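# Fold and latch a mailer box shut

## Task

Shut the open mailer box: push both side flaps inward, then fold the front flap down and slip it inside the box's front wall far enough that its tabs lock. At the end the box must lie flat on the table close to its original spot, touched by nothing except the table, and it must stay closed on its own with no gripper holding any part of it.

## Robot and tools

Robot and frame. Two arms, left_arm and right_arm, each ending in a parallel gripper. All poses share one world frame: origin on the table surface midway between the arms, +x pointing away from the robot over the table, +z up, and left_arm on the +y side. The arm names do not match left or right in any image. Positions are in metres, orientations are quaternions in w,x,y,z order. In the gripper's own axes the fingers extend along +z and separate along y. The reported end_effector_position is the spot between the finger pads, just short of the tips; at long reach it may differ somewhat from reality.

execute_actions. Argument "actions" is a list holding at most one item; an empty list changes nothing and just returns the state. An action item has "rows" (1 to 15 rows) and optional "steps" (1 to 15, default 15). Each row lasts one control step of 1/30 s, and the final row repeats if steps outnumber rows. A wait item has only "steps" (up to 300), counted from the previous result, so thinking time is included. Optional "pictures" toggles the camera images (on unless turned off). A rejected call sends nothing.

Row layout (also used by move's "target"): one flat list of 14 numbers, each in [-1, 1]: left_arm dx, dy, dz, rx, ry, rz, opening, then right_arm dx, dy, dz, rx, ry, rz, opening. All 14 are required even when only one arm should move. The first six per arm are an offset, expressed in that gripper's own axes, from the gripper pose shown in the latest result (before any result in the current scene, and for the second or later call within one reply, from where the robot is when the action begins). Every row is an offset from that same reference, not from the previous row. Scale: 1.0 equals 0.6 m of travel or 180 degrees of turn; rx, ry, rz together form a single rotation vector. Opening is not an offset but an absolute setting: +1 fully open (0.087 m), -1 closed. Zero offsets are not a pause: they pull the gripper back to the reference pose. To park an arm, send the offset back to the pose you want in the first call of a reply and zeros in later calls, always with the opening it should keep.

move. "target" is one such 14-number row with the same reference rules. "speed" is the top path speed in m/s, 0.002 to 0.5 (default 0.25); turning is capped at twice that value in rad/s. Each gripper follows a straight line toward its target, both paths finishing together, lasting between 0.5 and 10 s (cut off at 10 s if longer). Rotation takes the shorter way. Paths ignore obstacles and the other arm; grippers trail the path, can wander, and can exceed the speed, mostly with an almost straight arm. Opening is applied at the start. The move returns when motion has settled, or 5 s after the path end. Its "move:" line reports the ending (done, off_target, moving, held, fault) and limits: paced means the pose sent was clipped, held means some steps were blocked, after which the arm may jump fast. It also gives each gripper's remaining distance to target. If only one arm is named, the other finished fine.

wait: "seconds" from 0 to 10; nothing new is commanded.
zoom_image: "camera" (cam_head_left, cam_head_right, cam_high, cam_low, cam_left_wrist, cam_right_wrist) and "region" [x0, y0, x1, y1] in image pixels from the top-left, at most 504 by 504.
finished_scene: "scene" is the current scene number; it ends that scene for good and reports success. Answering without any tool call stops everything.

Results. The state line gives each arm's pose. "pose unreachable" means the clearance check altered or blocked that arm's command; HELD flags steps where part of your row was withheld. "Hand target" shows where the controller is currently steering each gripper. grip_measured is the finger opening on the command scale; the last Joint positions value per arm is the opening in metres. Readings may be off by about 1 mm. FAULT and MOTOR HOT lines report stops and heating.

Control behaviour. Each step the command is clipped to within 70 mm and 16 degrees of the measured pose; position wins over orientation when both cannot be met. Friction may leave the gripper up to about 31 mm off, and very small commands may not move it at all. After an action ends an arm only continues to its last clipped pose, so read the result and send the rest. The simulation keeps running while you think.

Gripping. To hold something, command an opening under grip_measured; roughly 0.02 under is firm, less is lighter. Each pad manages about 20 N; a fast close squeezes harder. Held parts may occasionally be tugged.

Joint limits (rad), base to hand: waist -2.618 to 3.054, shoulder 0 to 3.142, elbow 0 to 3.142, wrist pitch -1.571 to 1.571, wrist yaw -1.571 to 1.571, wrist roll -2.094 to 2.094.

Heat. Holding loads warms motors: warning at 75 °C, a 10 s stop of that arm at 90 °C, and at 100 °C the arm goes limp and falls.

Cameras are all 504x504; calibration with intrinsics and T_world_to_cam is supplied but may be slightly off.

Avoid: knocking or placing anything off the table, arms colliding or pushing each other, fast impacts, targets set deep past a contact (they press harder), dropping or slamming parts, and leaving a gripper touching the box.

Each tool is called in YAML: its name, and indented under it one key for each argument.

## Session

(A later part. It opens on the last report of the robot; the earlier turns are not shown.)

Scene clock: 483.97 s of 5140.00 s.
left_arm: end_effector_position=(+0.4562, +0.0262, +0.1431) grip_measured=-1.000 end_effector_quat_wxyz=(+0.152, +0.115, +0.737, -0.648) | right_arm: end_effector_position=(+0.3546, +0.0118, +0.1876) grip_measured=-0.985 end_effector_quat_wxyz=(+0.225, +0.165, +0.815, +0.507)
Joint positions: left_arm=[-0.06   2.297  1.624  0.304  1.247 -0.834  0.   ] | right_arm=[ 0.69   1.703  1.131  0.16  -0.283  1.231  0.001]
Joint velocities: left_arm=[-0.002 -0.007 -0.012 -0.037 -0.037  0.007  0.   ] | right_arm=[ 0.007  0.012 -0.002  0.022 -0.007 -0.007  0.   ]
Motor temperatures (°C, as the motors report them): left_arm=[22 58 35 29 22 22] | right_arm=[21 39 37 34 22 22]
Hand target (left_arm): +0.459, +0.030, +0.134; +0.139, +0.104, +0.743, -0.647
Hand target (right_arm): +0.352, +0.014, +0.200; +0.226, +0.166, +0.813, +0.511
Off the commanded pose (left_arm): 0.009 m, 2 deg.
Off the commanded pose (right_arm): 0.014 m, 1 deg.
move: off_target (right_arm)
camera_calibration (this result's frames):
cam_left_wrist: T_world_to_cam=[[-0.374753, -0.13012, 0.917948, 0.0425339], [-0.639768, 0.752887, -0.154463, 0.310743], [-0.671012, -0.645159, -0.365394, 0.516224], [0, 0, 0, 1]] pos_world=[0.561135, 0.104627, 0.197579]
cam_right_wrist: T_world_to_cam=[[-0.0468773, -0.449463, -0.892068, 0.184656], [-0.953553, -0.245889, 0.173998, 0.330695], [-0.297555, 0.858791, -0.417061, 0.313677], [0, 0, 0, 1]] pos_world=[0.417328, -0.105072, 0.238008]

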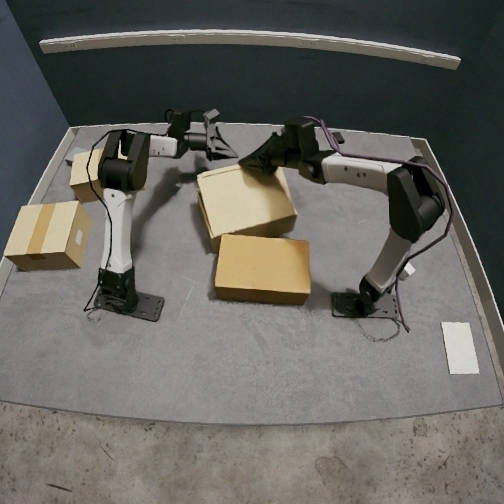

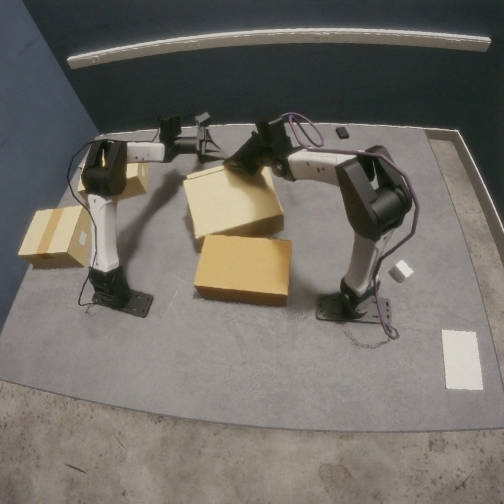

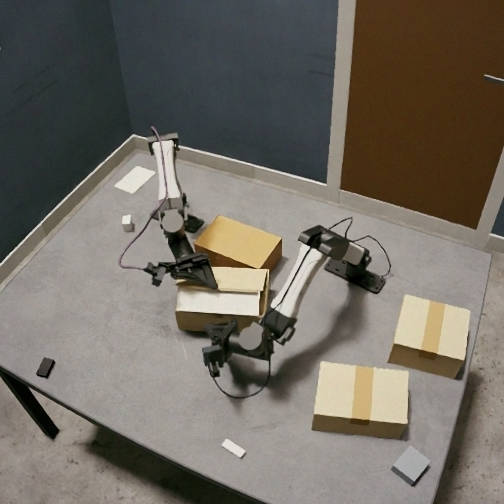

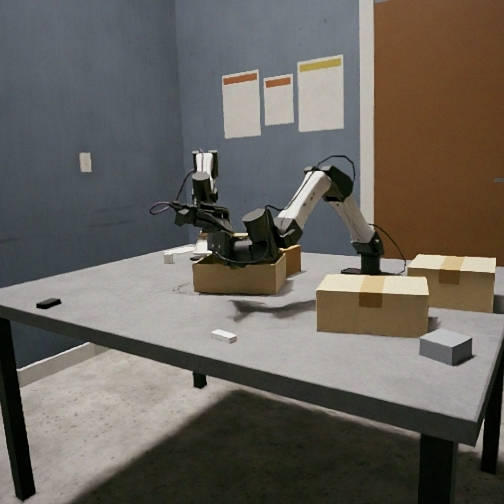

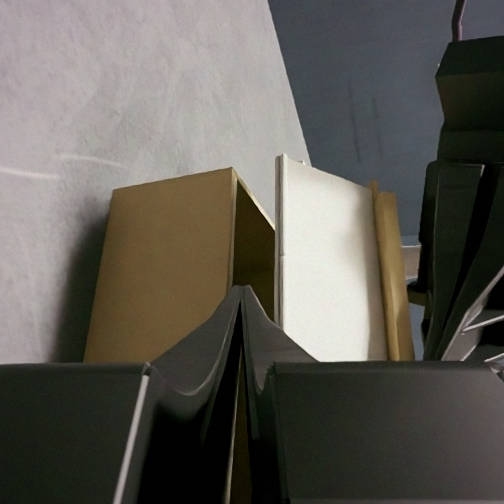

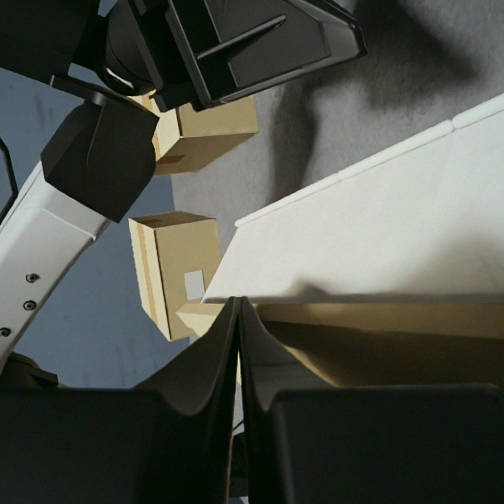

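move:
  target: [0.027,-0.05,-0.007,0,0,0,-1, 0,0,0,0,0,0,-1]
  speed: 0.06

move:
  target: [0.122,0.013,0,0,0,0,-1, 0,0,0,0,0,0,-1]
  speed: 0.05

Scene clock: 487.70 s of 5140.00 s.
left_arm: end_effector_position=(+0.4352, +0.0283, +0.1729) grip_measured=-1.000 end_effector_quat_wxyz=(+0.161, +0.123, +0.734, -0.649) | right_arm: end_effector_position=(+0.3547, +0.0117, +0.1873) grip_measured=-0.985 end_effector_quat_wxyz=(+0.225, +0.166, +0.816, +0.507)
Joint positions: left_arm=[-0.066  2.173  1.532  0.303  1.243 -0.84   0.   ] | right_arm=[ 0.69   1.703  1.131  0.159 -0.283  1.232  0.001]
Joint velocities: left_arm=[ 0.007  0.007 -0.027  0.022 -0.022 -0.081  0.   ] | right_arm=[-0.002 -0.002  0.002 -0.037 -0.022  0.066  0.   ]
Motor temperatures (°C, as the motors report them): left_arm=[22 58 35 29 22 22] | right_arm=[21 39 38 34 22 22]
Hand target (left_arm): +0.431, +0.026, +0.166; +0.152, +0.116, +0.738, -0.648
Hand target (right_arm): +0.355, +0.012, +0.187; +0.225, +0.165, +0.816, +0.507
Off the commanded pose (left_arm): 0.010 m, 1 deg.
Off the commanded pose (right_arm): 0.000 m, 0 deg.
move: done
camera_calibration (this result's frames):
cam_left_wrist: T_world_to_cam=[[-0.39716, -0.12454, 0.90926, 0.0186579], [-0.635126, 0.752473, -0.174355, 0.301727], [-0.662479, -0.646741, -0.37795, 0.512837], [0, 0, 0, 1]] pos_world=[0.538789, 0.106955, 0.22947]
cam_right_wrist: T_world_to_cam=[[-0.0488089, -0.449695, -0.891848, 0.185057], [-0.953555, -0.244746, 0.175594, 0.330419], [-0.29724, 0.858996, -0.416863, 0.313537], [0, 0, 0, 1]] pos_world=[0.417301, -0.105239, 0.237726]

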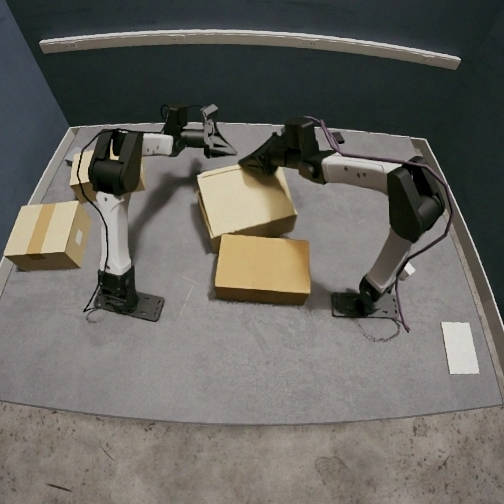

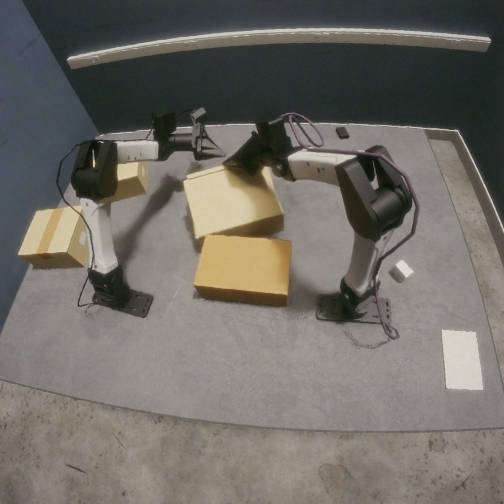

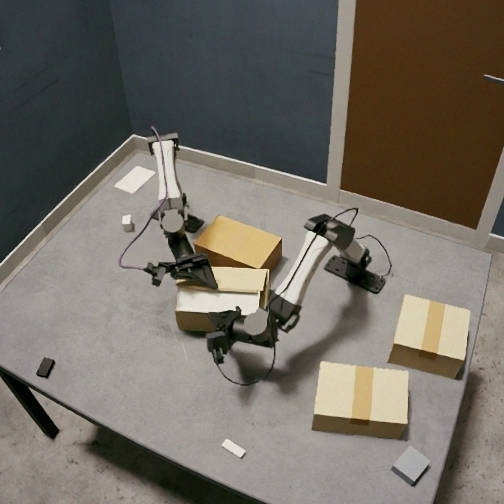

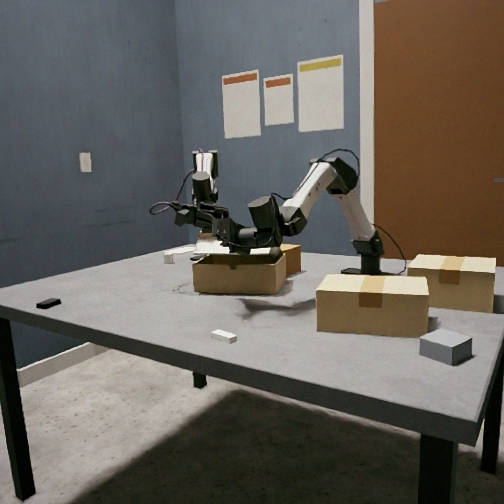

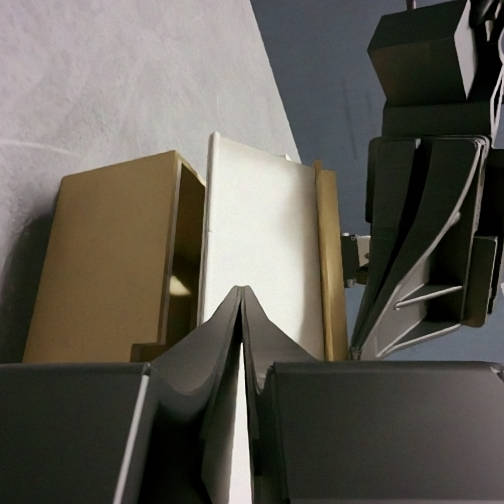

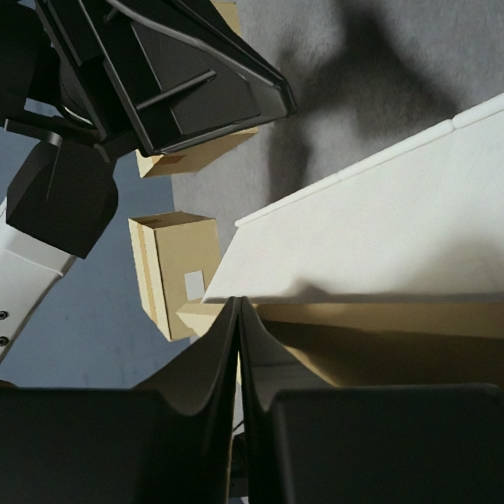

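Scene clock: 489.43 s of 5140.00 s.
left_arm: end_effector_position=(+0.3777, +0.0289, +0.1429) grip_measured=-1.000 end_effector_quat_wxyz=(+0.169, +0.127, +0.731, -0.648) | right_arm: end_effector_position=(+0.3547, +0.0117, +0.1873) grip_measured=-0.985 end_effector_quat_wxyz=(+0.225, +0.166, +0.816, +0.507)
Joint positions: left_arm=[-0.097  2.043  1.17   0.581  1.209 -0.868  0.   ] | right_arm=[ 0.69   1.703  1.131  0.159 -0.283  1.232  0.001]
Joint velocities: left_arm=[-0.017 -0.022  0.007  0.051  0.066  0.007  0.   ] | right_arm=[ 0.012 -0.007  0.012  0.022 -0.051 -0.022 -0.001]
Motor temperatures (°C, as the motors report them): left_arm=[22 58 35 29 22 22] | right_arm=[21 39 38 34 22 22]
Hand target (left_arm): +0.371, +0.026, +0.138; +0.161, +0.123, +0.734, -0.649
Hand target (right_arm): +0.355, +0.012, +0.187; +0.225, +0.166, +0.816, +0.507
Off the commanded pose (left_arm): 0.009 m, 1 deg.
Off the commanded pose (right_arm): 0.000 m, 0 deg.
move: done
camera_calibration (this result's frames):
cam_left_wrist: T_world_to_cam=[[-0.413122, -0.123353, 0.902283, 0.0301797], [-0.635108, 0.749099, -0.188382, 0.261642], [-0.652662, -0.650872, -0.387812, 0.461672], [0, 0, 0, 1]] pos_world=[0.479954, 0.108216, 0.2011]
cam_right_wrist: T_world_to_cam=[[-0.0488089, -0.449695, -0.891848, 0.185057], [-0.953555, -0.244746, 0.175594, 0.330419], [-0.29724, 0.858996, -0.416863, 0.313537], [0, 0, 0, 1]] pos_world=[0.417301, -0.105239, 0.237726]

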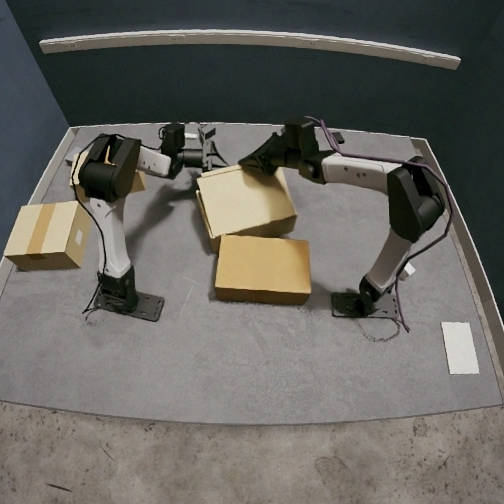

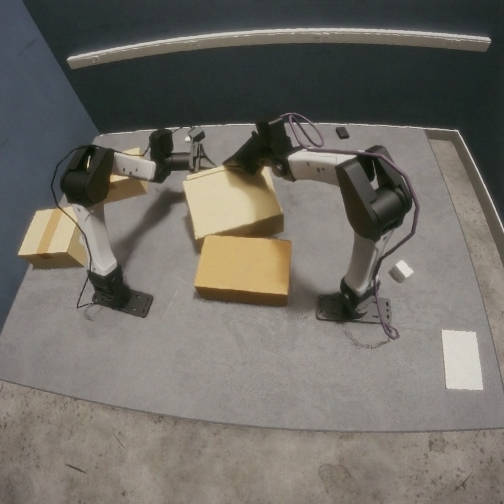

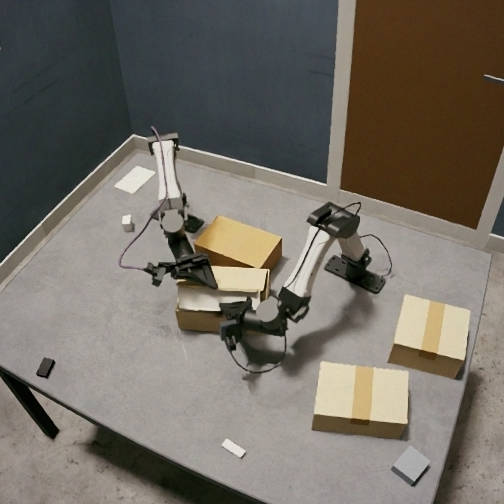

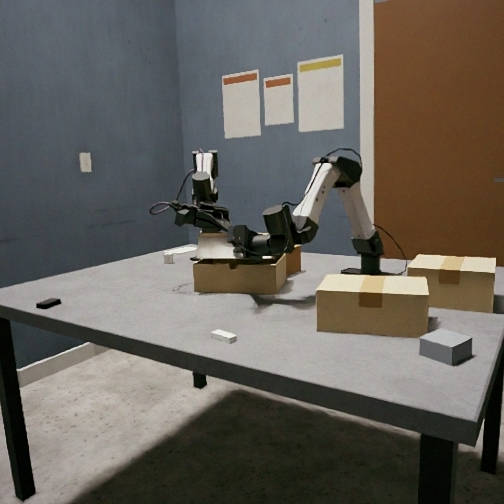

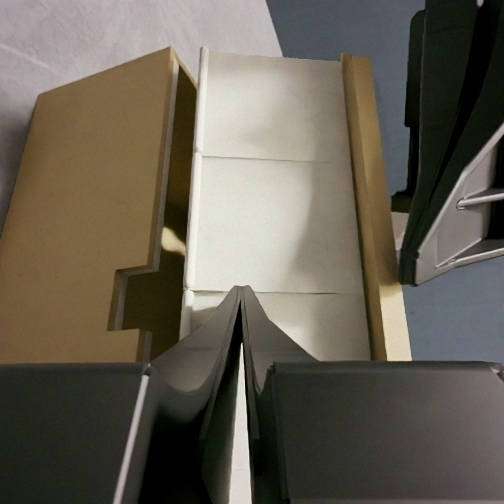

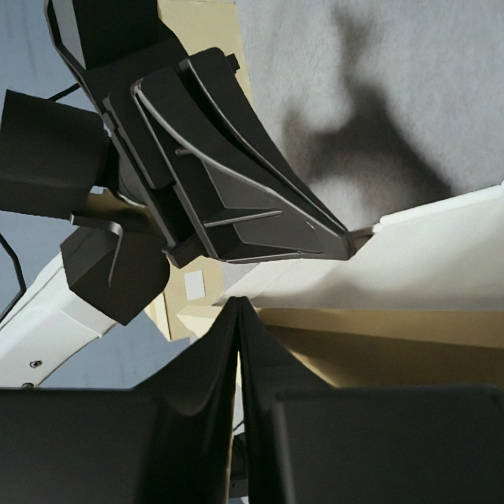

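move:
  target: [0.043,0.035,0.003,0,0,0,-1, 0.01,-0.045,0.019,0,0,0,-1]
  speed: 0.04

Scene clock: 496.10 s of 5140.00 s.
left_arm: end_effector_position=(+0.3708, +0.0312, +0.1297) grip_measured=-1.000 end_effector_quat_wxyz=(+0.191, +0.137, +0.724, -0.648) | right_arm: end_effector_position=(+0.3551, +0.0122, +0.1726) grip_measured=-0.985 end_effector_quat_wxyz=(+0.230, +0.163, +0.811, +0.513)
Joint positions: left_arm=[-0.097  2.05   1.091  0.718  1.197 -0.871  0.   ] | right_arm=[ 0.69   1.725  1.075  0.257 -0.283  1.232  0.001]
Joint velocities: left_arm=[ 0.017 -0.007 -0.002 -0.022 -0.022  0.037  0.   ] | right_arm=[-0.007  0.007  0.002  0.022 -0.037  0.007 -0.002]
Motor temperatures (°C, as the motors report them): left_arm=[22 57 35 30 22 22] | right_arm=[21 39 38 34 22 22]
Hand target (left_arm): +0.362, +0.029, +0.114; +0.170, +0.127, +0.731, -0.648
Hand target (right_arm): +0.354, +0.011, +0.158; +0.225, +0.166, +0.816, +0.507
Off the commanded pose (left_arm): 0.019 m, 3 deg.
Off the commanded pose (right_arm): 0.015 m, 1 deg.
After step 90, 2.47 s passed at rest.
move: off_target (left_arm, right_arm)
camera_calibration (this result's frames):
cam_left_wrist: T_world_to_cam=[[-0.454125, -0.118953, 0.882961, 0.0570558], [-0.633934, 0.739501, -0.226419, 0.257853], [-0.626018, -0.662562, -0.411234, 0.447025], [0, 0, 0, 1]] pos_world=[0.469218, 0.112286, 0.191837]
cam_right_wrist: T_world_to_cam=[[-0.033928, -0.438422, -0.898129, 0.167843], [-0.956088, -0.247516, 0.156942, 0.33773], [-0.291108, 0.864015, -0.410772, 0.303818], [0, 0, 0, 1]] pos_world=[0.417038, -0.105324, 0.22254]

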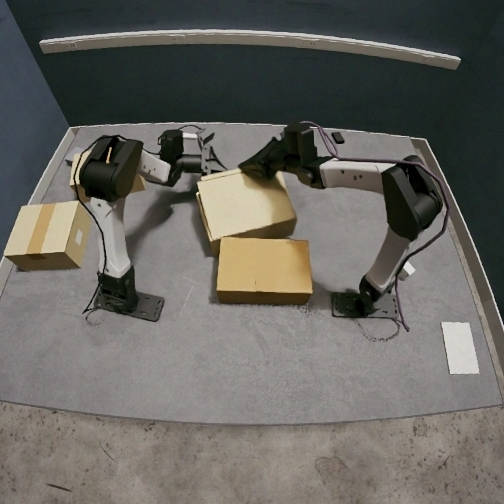

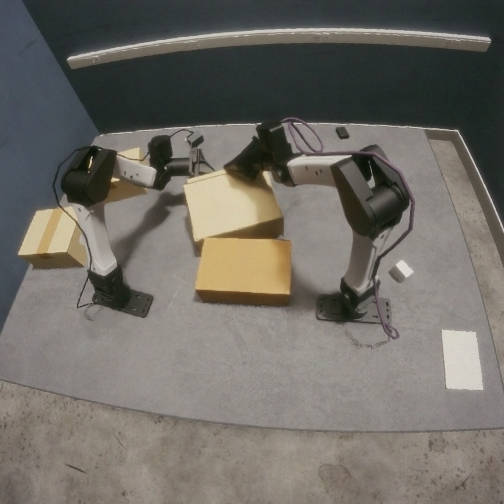

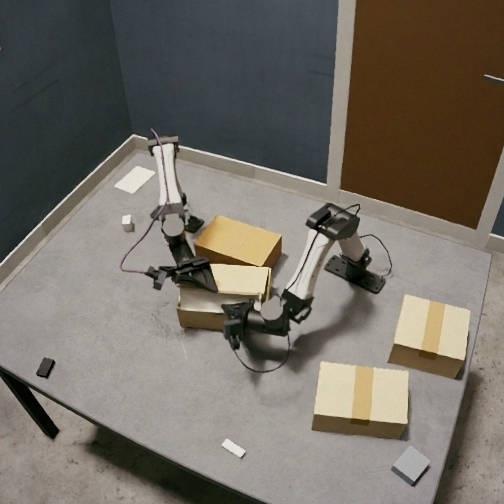

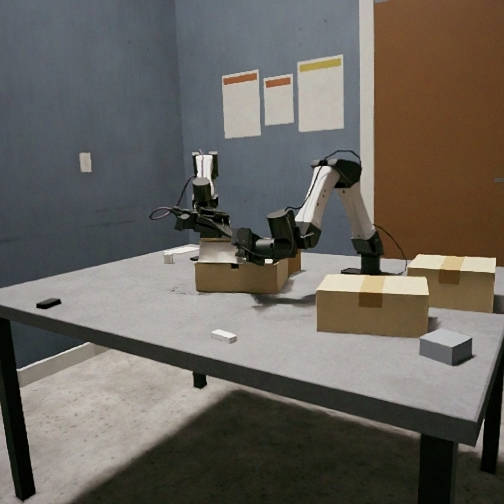

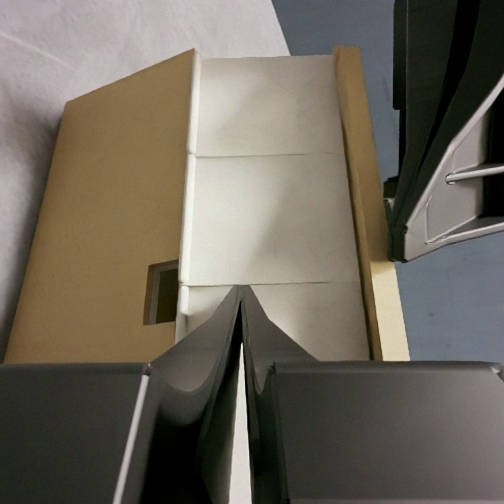

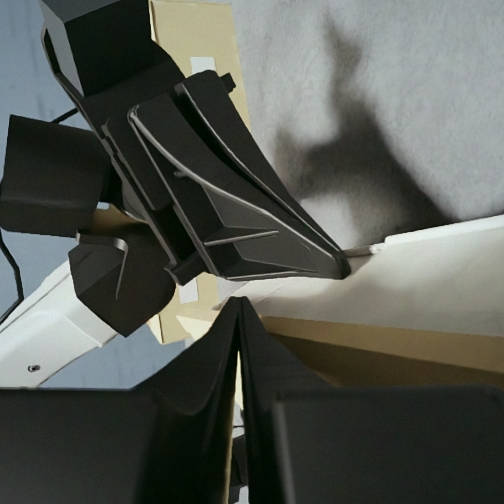

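move:
  target: [0.04,-0.037,-0.005,0,0,0,-1, -0.01,0.045,-0.019,0,0,0,-1]
  speed: 0.04

Scene clock: 498.80 s of 5140.00 s.
left_arm: end_effector_position=(+0.3478, +0.0320, +0.1458) grip_measured=-1.000 end_effector_quat_wxyz=(+0.204, +0.143, +0.720, -0.647) | right_arm: end_effector_position=(+0.3543, +0.0115, +0.1862) grip_measured=-0.985 end_effector_quat_wxyz=(+0.224, +0.166, +0.816, +0.506)
Joint positions: left_arm=[-0.111  1.941  0.988  0.748  1.175 -0.88   0.   ] | right_arm=[ 0.69   1.704  1.13   0.157 -0.283  1.232  0.001]
Joint velocities: left_arm=[-0.017  0.007 -0.002 -0.007 -0.022  0.081  0.   ] | right_arm=[-0.002  0.007 -0.012 -0.037  0.081 -0.051 -0.001]
Motor temperatures (°C, as the motors report them): left_arm=[22 56 35 30 22 22] | right_arm=[21 39 38 34 22 22]
Hand target (left_arm): +0.340, +0.030, +0.140; +0.191, +0.138, +0.724, -0.648
Hand target (right_arm): +0.355, +0.012, +0.202; +0.230, +0.163, +0.811, +0.513
Off the commanded pose (left_arm): 0.011 m, 2 deg.
Off the commanded pose (right_arm): 0.016 m, 1 deg.
move: off_target (left_arm, right_arm)
camera_calibration (this result's frames):
cam_left_wrist: T_world_to_cam=[[-0.477368, -0.117158, 0.870858, 0.0423222], [-0.632884, 0.733365, -0.24826, 0.249353], [-0.609571, -0.669664, -0.424232, 0.436184], [0, 0, 0, 1]] pos_world=[0.4439, 0.114189, 0.210091]
cam_right_wrist: T_world_to_cam=[[-0.0511042, -0.451351, -0.890882, 0.184594], [-0.952865, -0.245089, 0.17883, 0.329388], [-0.299061, 0.858029, -0.417552, 0.31384], [0, 0, 0, 1]] pos_world=[0.417153, -0.105237, 0.236591]

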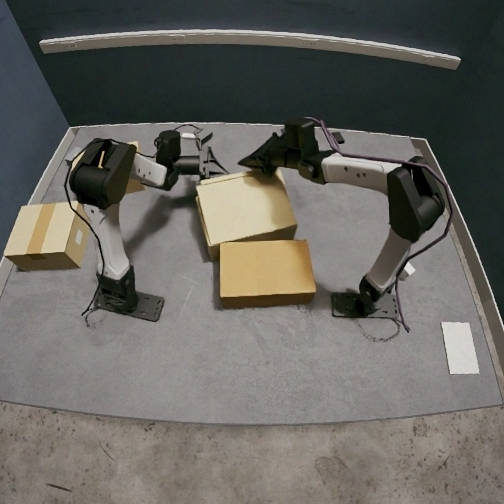

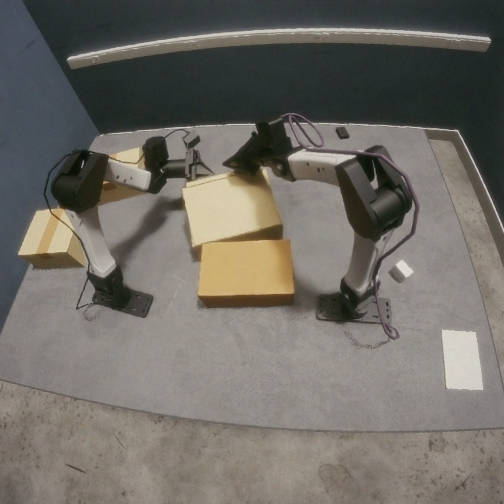

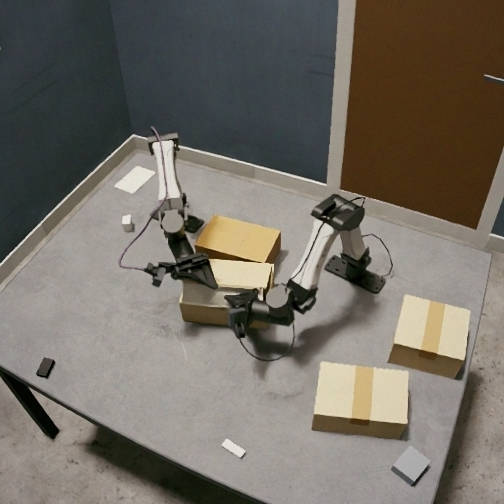

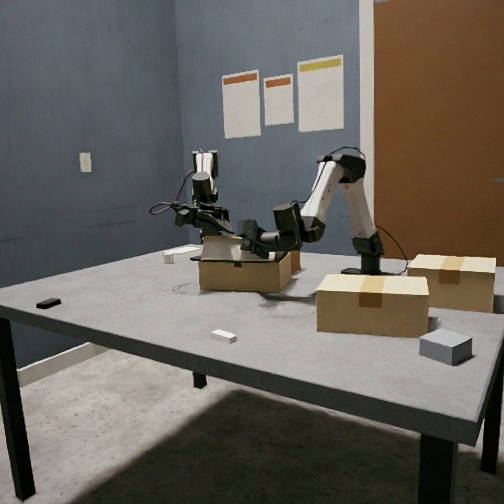

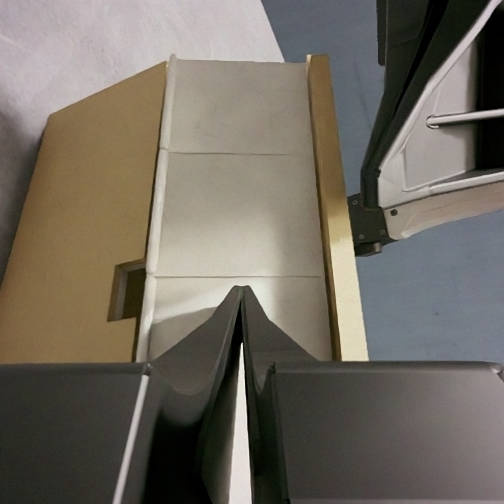

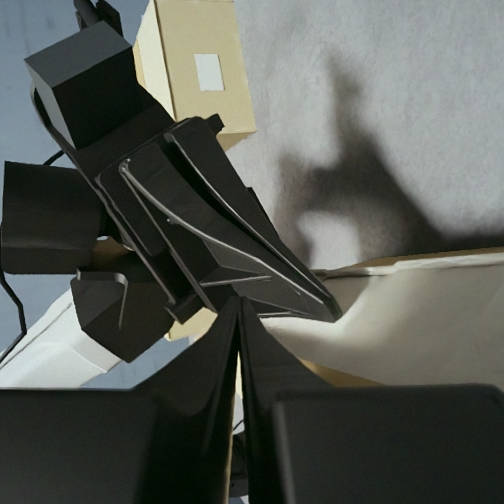

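move:
  target: [0,0,0,0,0,0,-1, 0.118,0.045,-0.083,0,0,0,-1]
  speed: 0.1

move:
  target: [-0.157,-0.01,0.008,0,0,0,-1, 0,0,0,0,0,0,-1]
  speed: 0.08

Scene clock: 504.03 s of 5140.00 s.
left_arm: end_effector_position=(+0.3478, +0.0320, +0.1457) grip_measured=-1.000 end_effector_quat_wxyz=(+0.204, +0.143, +0.720, -0.647) | right_arm: end_effector_position=(+0.2751, +0.0252, +0.2187) grip_measured=-0.985 end_effector_quat_wxyz=(+0.228, +0.160, +0.814, +0.510)
Joint positions: left_arm=[-0.111  1.941  0.987  0.749  1.175 -0.881  0.   ] | right_arm=[ 0.878  1.48   1.02   0.073 -0.114  1.298  0.001]
Joint velocities: left_arm=[ 0.002  0.012  0.002 -0.066 -0.007  0.081  0.   ] | right_arm=[-0.012  0.002  0.027 -0.022  0.081 -0.007 -0.   ]
Motor temperatures (°C, as the motors report them): left_arm=[22 55 35 30 22 22] | right_arm=[21 39 38 34 22 22]
Hand target (left_arm): +0.348, +0.032, +0.146; +0.204, +0.143, +0.720, -0.647
Hand target (right_arm): +0.270, +0.021, +0.215; +0.224, +0.166, +0.817, +0.505
Off the commanded pose (left_arm): 0.000 m, 0 deg.
Off the commanded pose (right_arm): 0.008 m, 1 deg.
After step 90, 0.83 s passed at rest.
move: done
camera_calibration (this result's frames):
cam_left_wrist: T_world_to_cam=[[-0.476677, -0.117357, 0.87121, 0.042085], [-0.633384, 0.733089, -0.247801, 0.249441], [-0.609593, -0.669932, -0.423779, 0.43611], [0, 0, 0, 1]] pos_world=[0.443903, 0.11424, 0.209961]
cam_right_wrist: T_world_to_cam=[[-0.0332894, -0.446773, -0.894028, 0.211366], [-0.954023, -0.252403, 0.161657, 0.255713], [-0.297879, 0.858305, -0.417829, 0.291674], [0, 0, 0, 1]] pos_world=[0.337876, -0.0913703, 0.269499]

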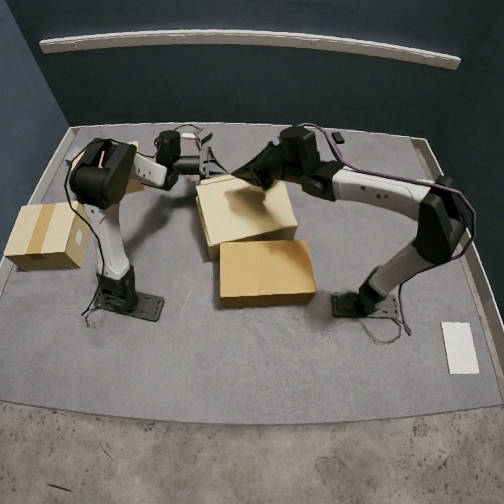

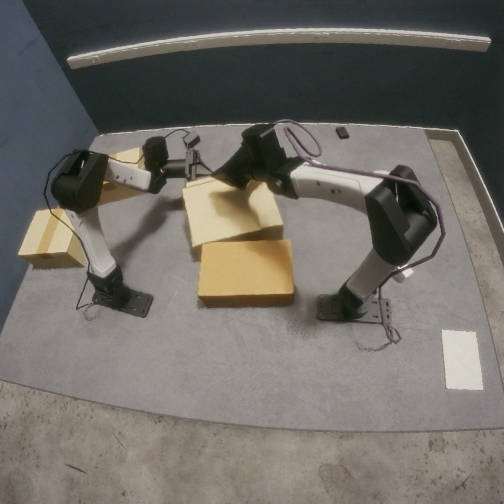

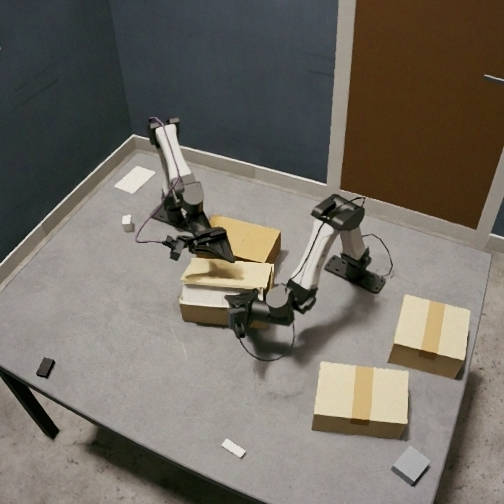

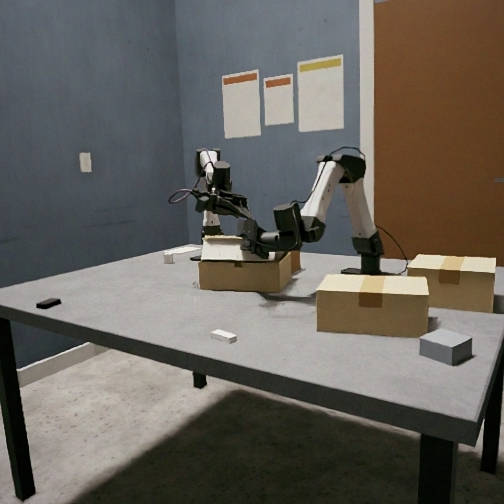

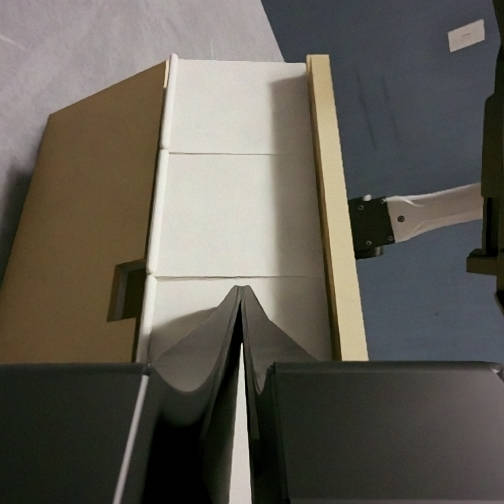

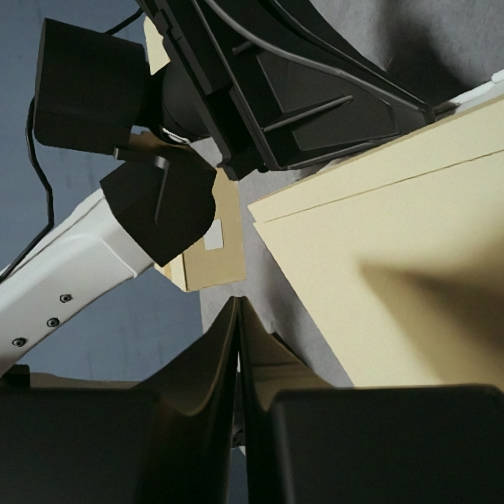

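Scene clock: 505.73 s of 5140.00 s.
left_arm: end_effector_position=(+0.4246, +0.0304, +0.2030) grip_measured=-1.000 end_effector_quat_wxyz=(+0.217, +0.153, +0.713, -0.649) | right_arm: end_effector_position=(+0.2750, +0.0253, +0.2187) grip_measured=-0.985 end_effector_quat_wxyz=(+0.228, +0.160, +0.814, +0.510)
Joint positions: left_arm=[-0.068  2.07   1.439  0.442  1.218 -0.86   0.   ] | right_arm=[ 0.878  1.48   1.02   0.073 -0.114  1.298  0.001]
Joint velocities: left_arm=[ 0.007 -0.007 -0.002 -0.022 -0.037  0.051  0.   ] | right_arm=[-0.002 -0.012 -0.002  0.081 -0.095  0.007  0.001]
Motor temperatures (°C, as the motors report them): left_arm=[22 55 35 30 22 22] | right_arm=[21 39 38 34 22 22]
Hand target (left_arm): +0.428, +0.033, +0.194; +0.204, +0.142, +0.720, -0.648
Hand target (right_arm): +0.275, +0.025, +0.219; +0.228, +0.160, +0.814, +0.510
Off the commanded pose (left_arm): 0.008 m, 2 deg.
Off the commanded pose (right_arm): 0.000 m, 0 deg.
move: done
camera_calibration (this result's frames):
cam_left_wrist: T_world_to_cam=[[-0.506852, -0.108238, 0.855211, 0.0443998], [-0.623744, 0.730834, -0.277174, 0.315328], [-0.595016, -0.673919, -0.437937, 0.502918], [0, 0, 0, 1]] pos_world=[0.518433, 0.11328, 0.269676]
cam_right_wrist: T_world_to_cam=[[-0.0332271, -0.446698, -0.894068, 0.211373], [-0.953917, -0.252756, 0.161734, 0.255622], [-0.298227, 0.85824, -0.417714, 0.291707], [0, 0, 0, 1]] pos_world=[0.33786, -0.0913251, 0.26949]

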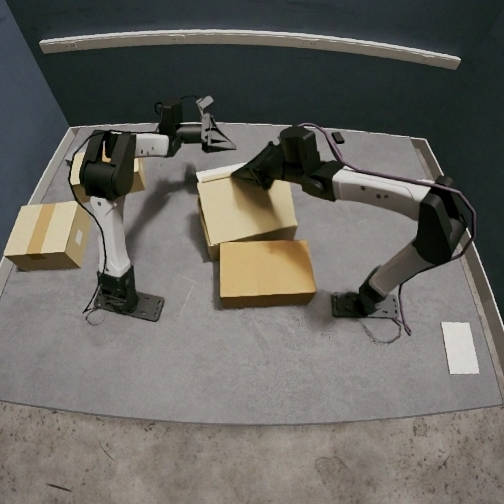

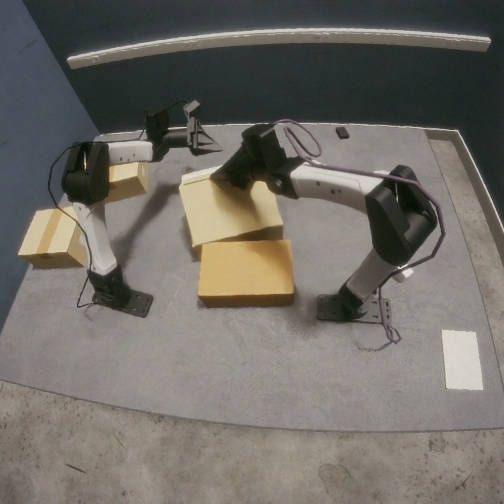

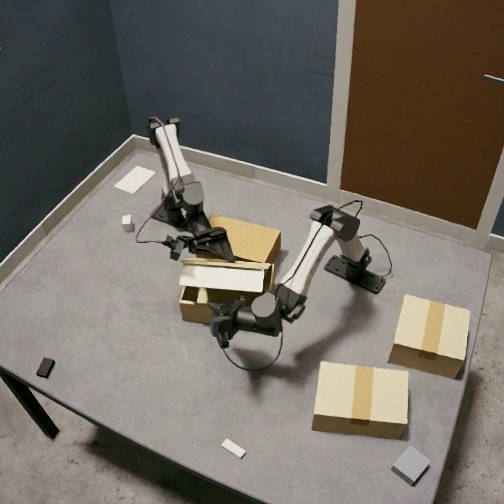

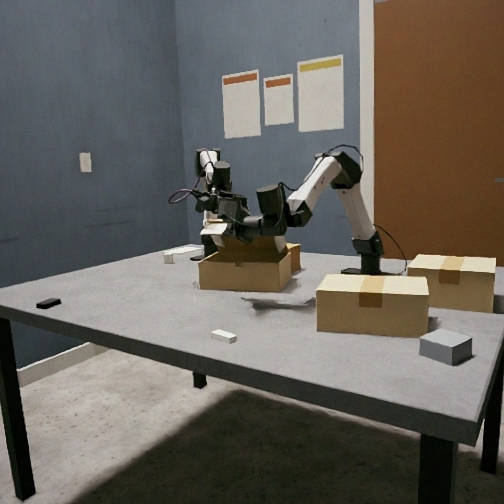

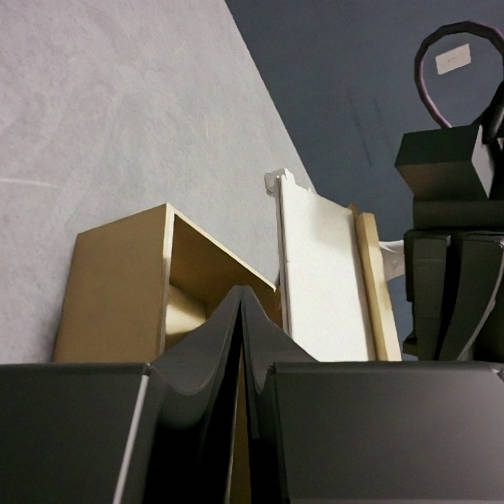

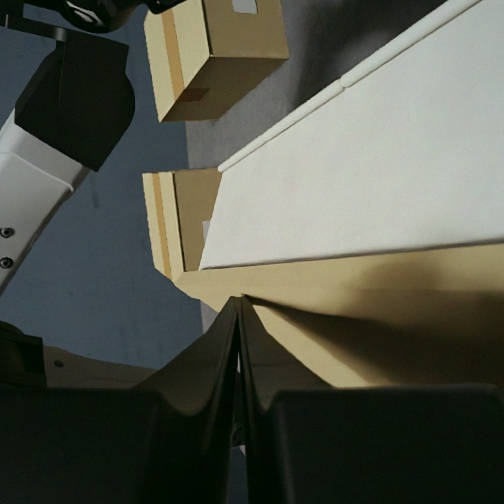

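move:
  target: [0.067,-0.095,-0.03,0,0,0,-1, 0,0,0,0,0,0,-1]
  speed: 0.08

move:
  target: [0.108,0.06,0,0,0,0,-1, 0,0,0,0,0,0,-1]
  speed: 0.05

Scene clock: 510.50 s of 5140.00 s.
left_arm: end_effector_position=(+0.3651, +0.0407, +0.2435) grip_measured=-1.000 end_effector_quat_wxyz=(+0.232, +0.165, +0.706, -0.649) | right_arm: end_effector_position=(+0.2750, +0.0253, +0.2187) grip_measured=-0.985 end_effector_quat_wxyz=(+0.228, +0.160, +0.814, +0.510)
Joint positions: left_arm=[-0.077  1.8    1.217  0.437  1.208 -0.862  0.   ] | right_arm=[ 0.878  1.48   1.02   0.073 -0.114  1.298  0.001]
Joint velocities: left_arm=[-0.022  0.012 -0.007 -0.022  0.037  0.022  0.   ] | right_arm=[-0.002 -0.007 -0.012  0.022  0.007  0.007 -0.   ]
Motor temperatures (°C, as the motors report them): left_arm=[22 55 35 30 22 22] | right_arm=[21 38 38 34 22 22]
Hand target (left_arm): +0.360, +0.039, +0.235; +0.217, +0.153, +0.713, -0.649
Hand target (right_arm): +0.275, +0.025, +0.219; +0.228, +0.160, +0.814, +0.510
Off the commanded pose (left_arm): 0.012 m, 2 deg.
Off the commanded pose (right_arm): 0.000 m, 0 deg.
After step 90, 0.57 s passed at rest.
move: off_target (left_arm)
camera_calibration (this result's frames):
cam_left_wrist: T_world_to_cam=[[-0.540036, -0.10085, 0.835578, -0.0026807], [-0.612261, 0.72828, -0.307807, 0.2853], [-0.577492, -0.677818, -0.455044, 0.490145], [0, 0, 0, 1]] pos_world=[0.456285, 0.124181, 0.313095]
cam_right_wrist: T_world_to_cam=[[-0.0332271, -0.446698, -0.894068, 0.211373], [-0.953917, -0.252756, 0.161734, 0.255622], [-0.298227, 0.85824, -0.417714, 0.291707], [0, 0, 0, 1]] pos_world=[0.33786, -0.0913251, 0.26949]

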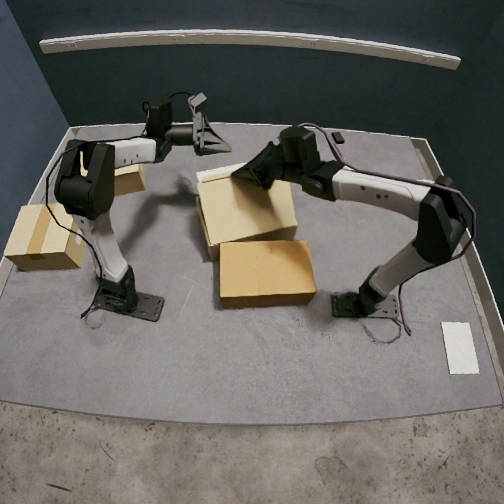

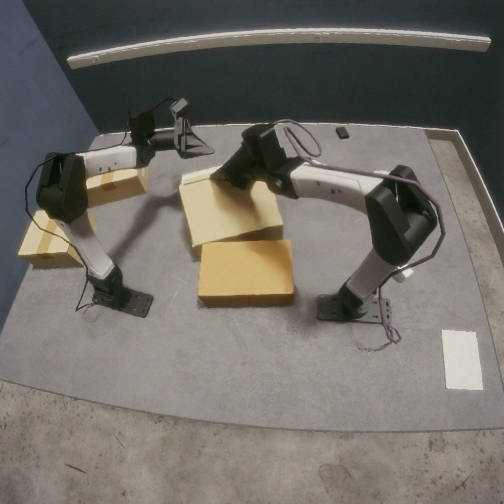

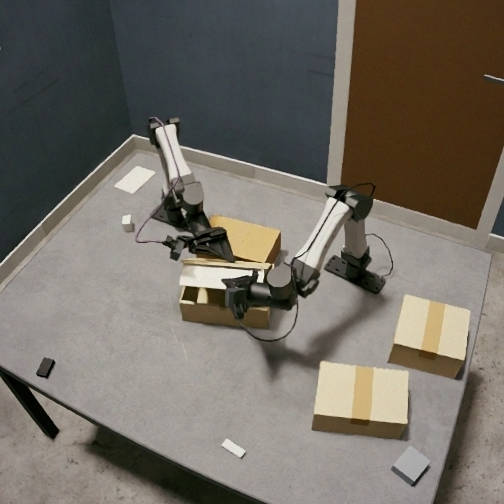

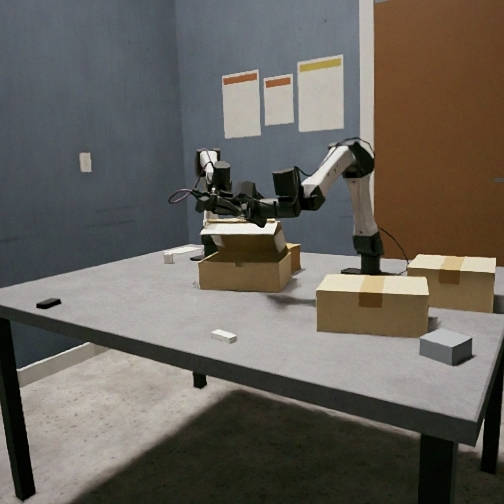

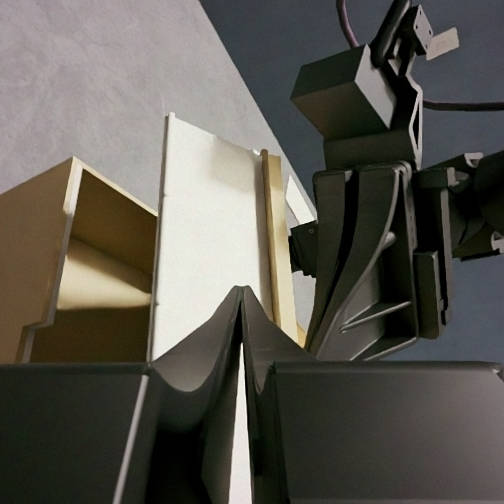

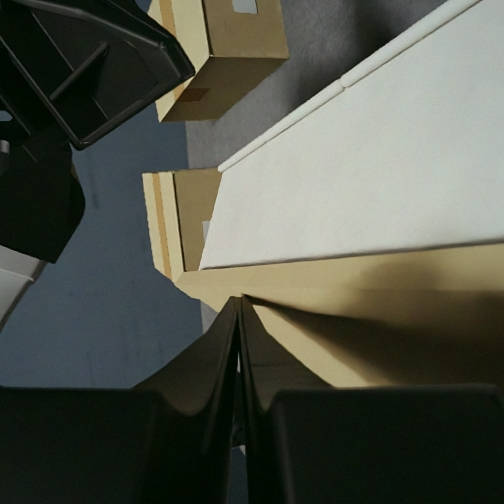

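Scene clock: 512.43 s of 5140.00 s.
left_arm: end_effector_position=(+0.3351, +0.0418, +0.1872) grip_measured=-1.000 end_effector_quat_wxyz=(+0.243, +0.172, +0.701, -0.648) | right_arm: end_effector_position=(+0.2750, +0.0253, +0.2187) grip_measured=-0.985 end_effector_quat_wxyz=(+0.228, +0.160, +0.814, +0.510)
Joint positions: left_arm=[-0.095  1.797  0.949  0.734  1.186 -0.865  0.   ] | right_arm=[ 0.878  1.48   1.02   0.073 -0.114  1.298  0.001]
Joint velocities: left_arm=[ 0.002  0.012  0.022 -0.081  0.007  0.007  0.   ] | right_arm=[ 0.007  0.002 -0.007  0.066 -0.022 -0.022  0.   ]
Motor temperatures (°C, as the motors report them): left_arm=[22 54 35 30 22 22] | right_arm=[21 38 38 34 22 22]
Hand target (left_arm): +0.329, +0.040, +0.179; +0.231, +0.165, +0.706, -0.649
Hand target (right_arm): +0.275, +0.025, +0.219; +0.228, +0.160, +0.814, +0.510
Off the commanded pose (left_arm): 0.010 m, 2 deg.
Off the commanded pose (right_arm): 0.000 m, 0 deg.
move: done
camera_calibration (this result's frames):
cam_left_wrist: T_world_to_cam=[[-0.562776, -0.098527, 0.820717, 0.038545], [-0.60639, 0.723959, -0.328898, 0.250984], [-0.56176, -0.682771, -0.467172, 0.445096], [0, 0, 0, 1]] pos_world=[0.423924, 0.125994, 0.25885]
cam_right_wrist: T_world_to_cam=[[-0.0332271, -0.446698, -0.894068, 0.211373], [-0.953917, -0.252756, 0.161734, 0.255622], [-0.298227, 0.85824, -0.417714, 0.291707], [0, 0, 0, 1]] pos_world=[0.33786, -0.0913251, 0.26949]

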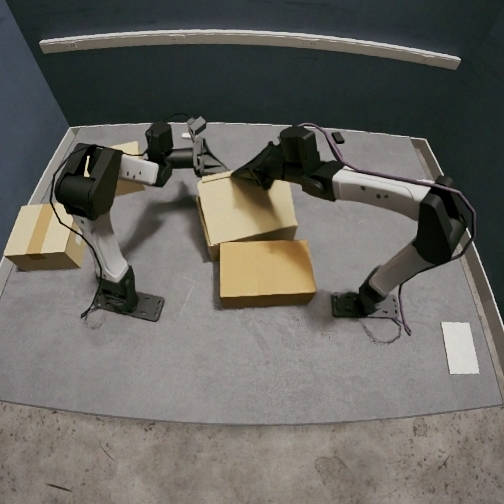

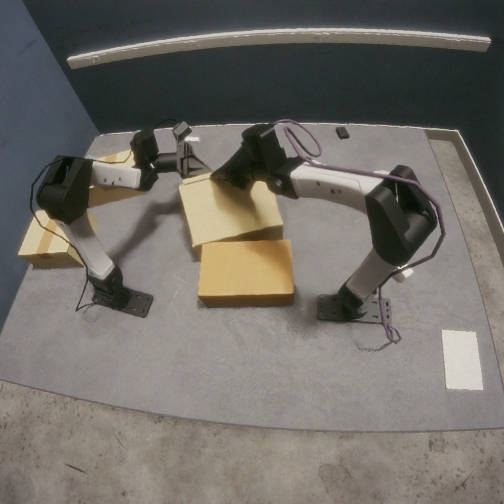

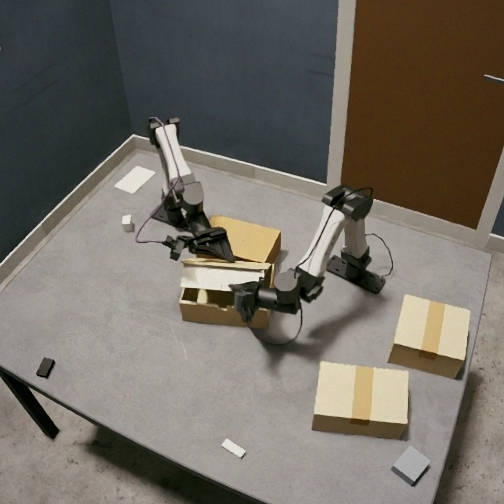

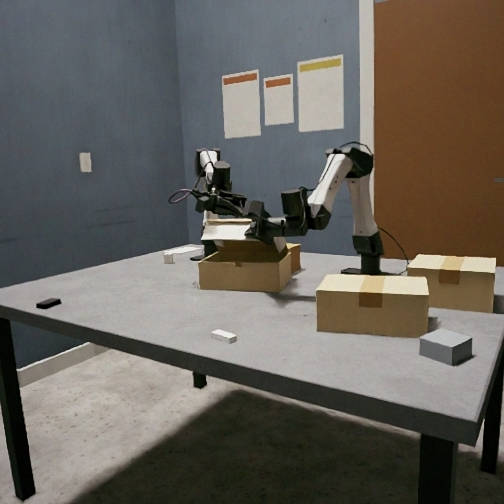

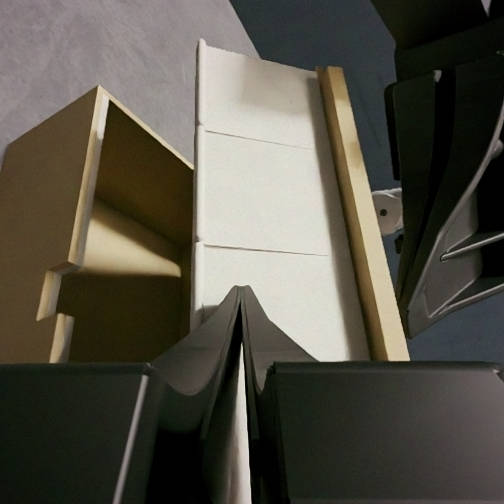

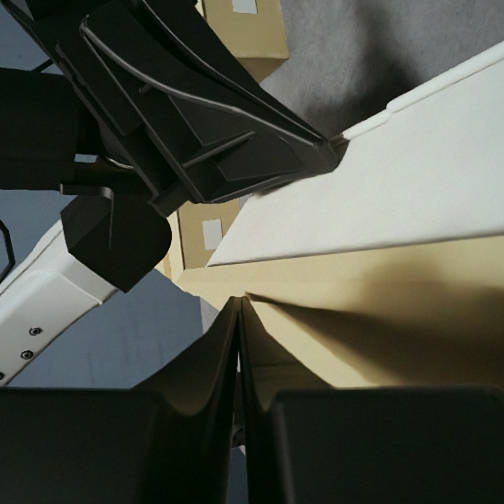

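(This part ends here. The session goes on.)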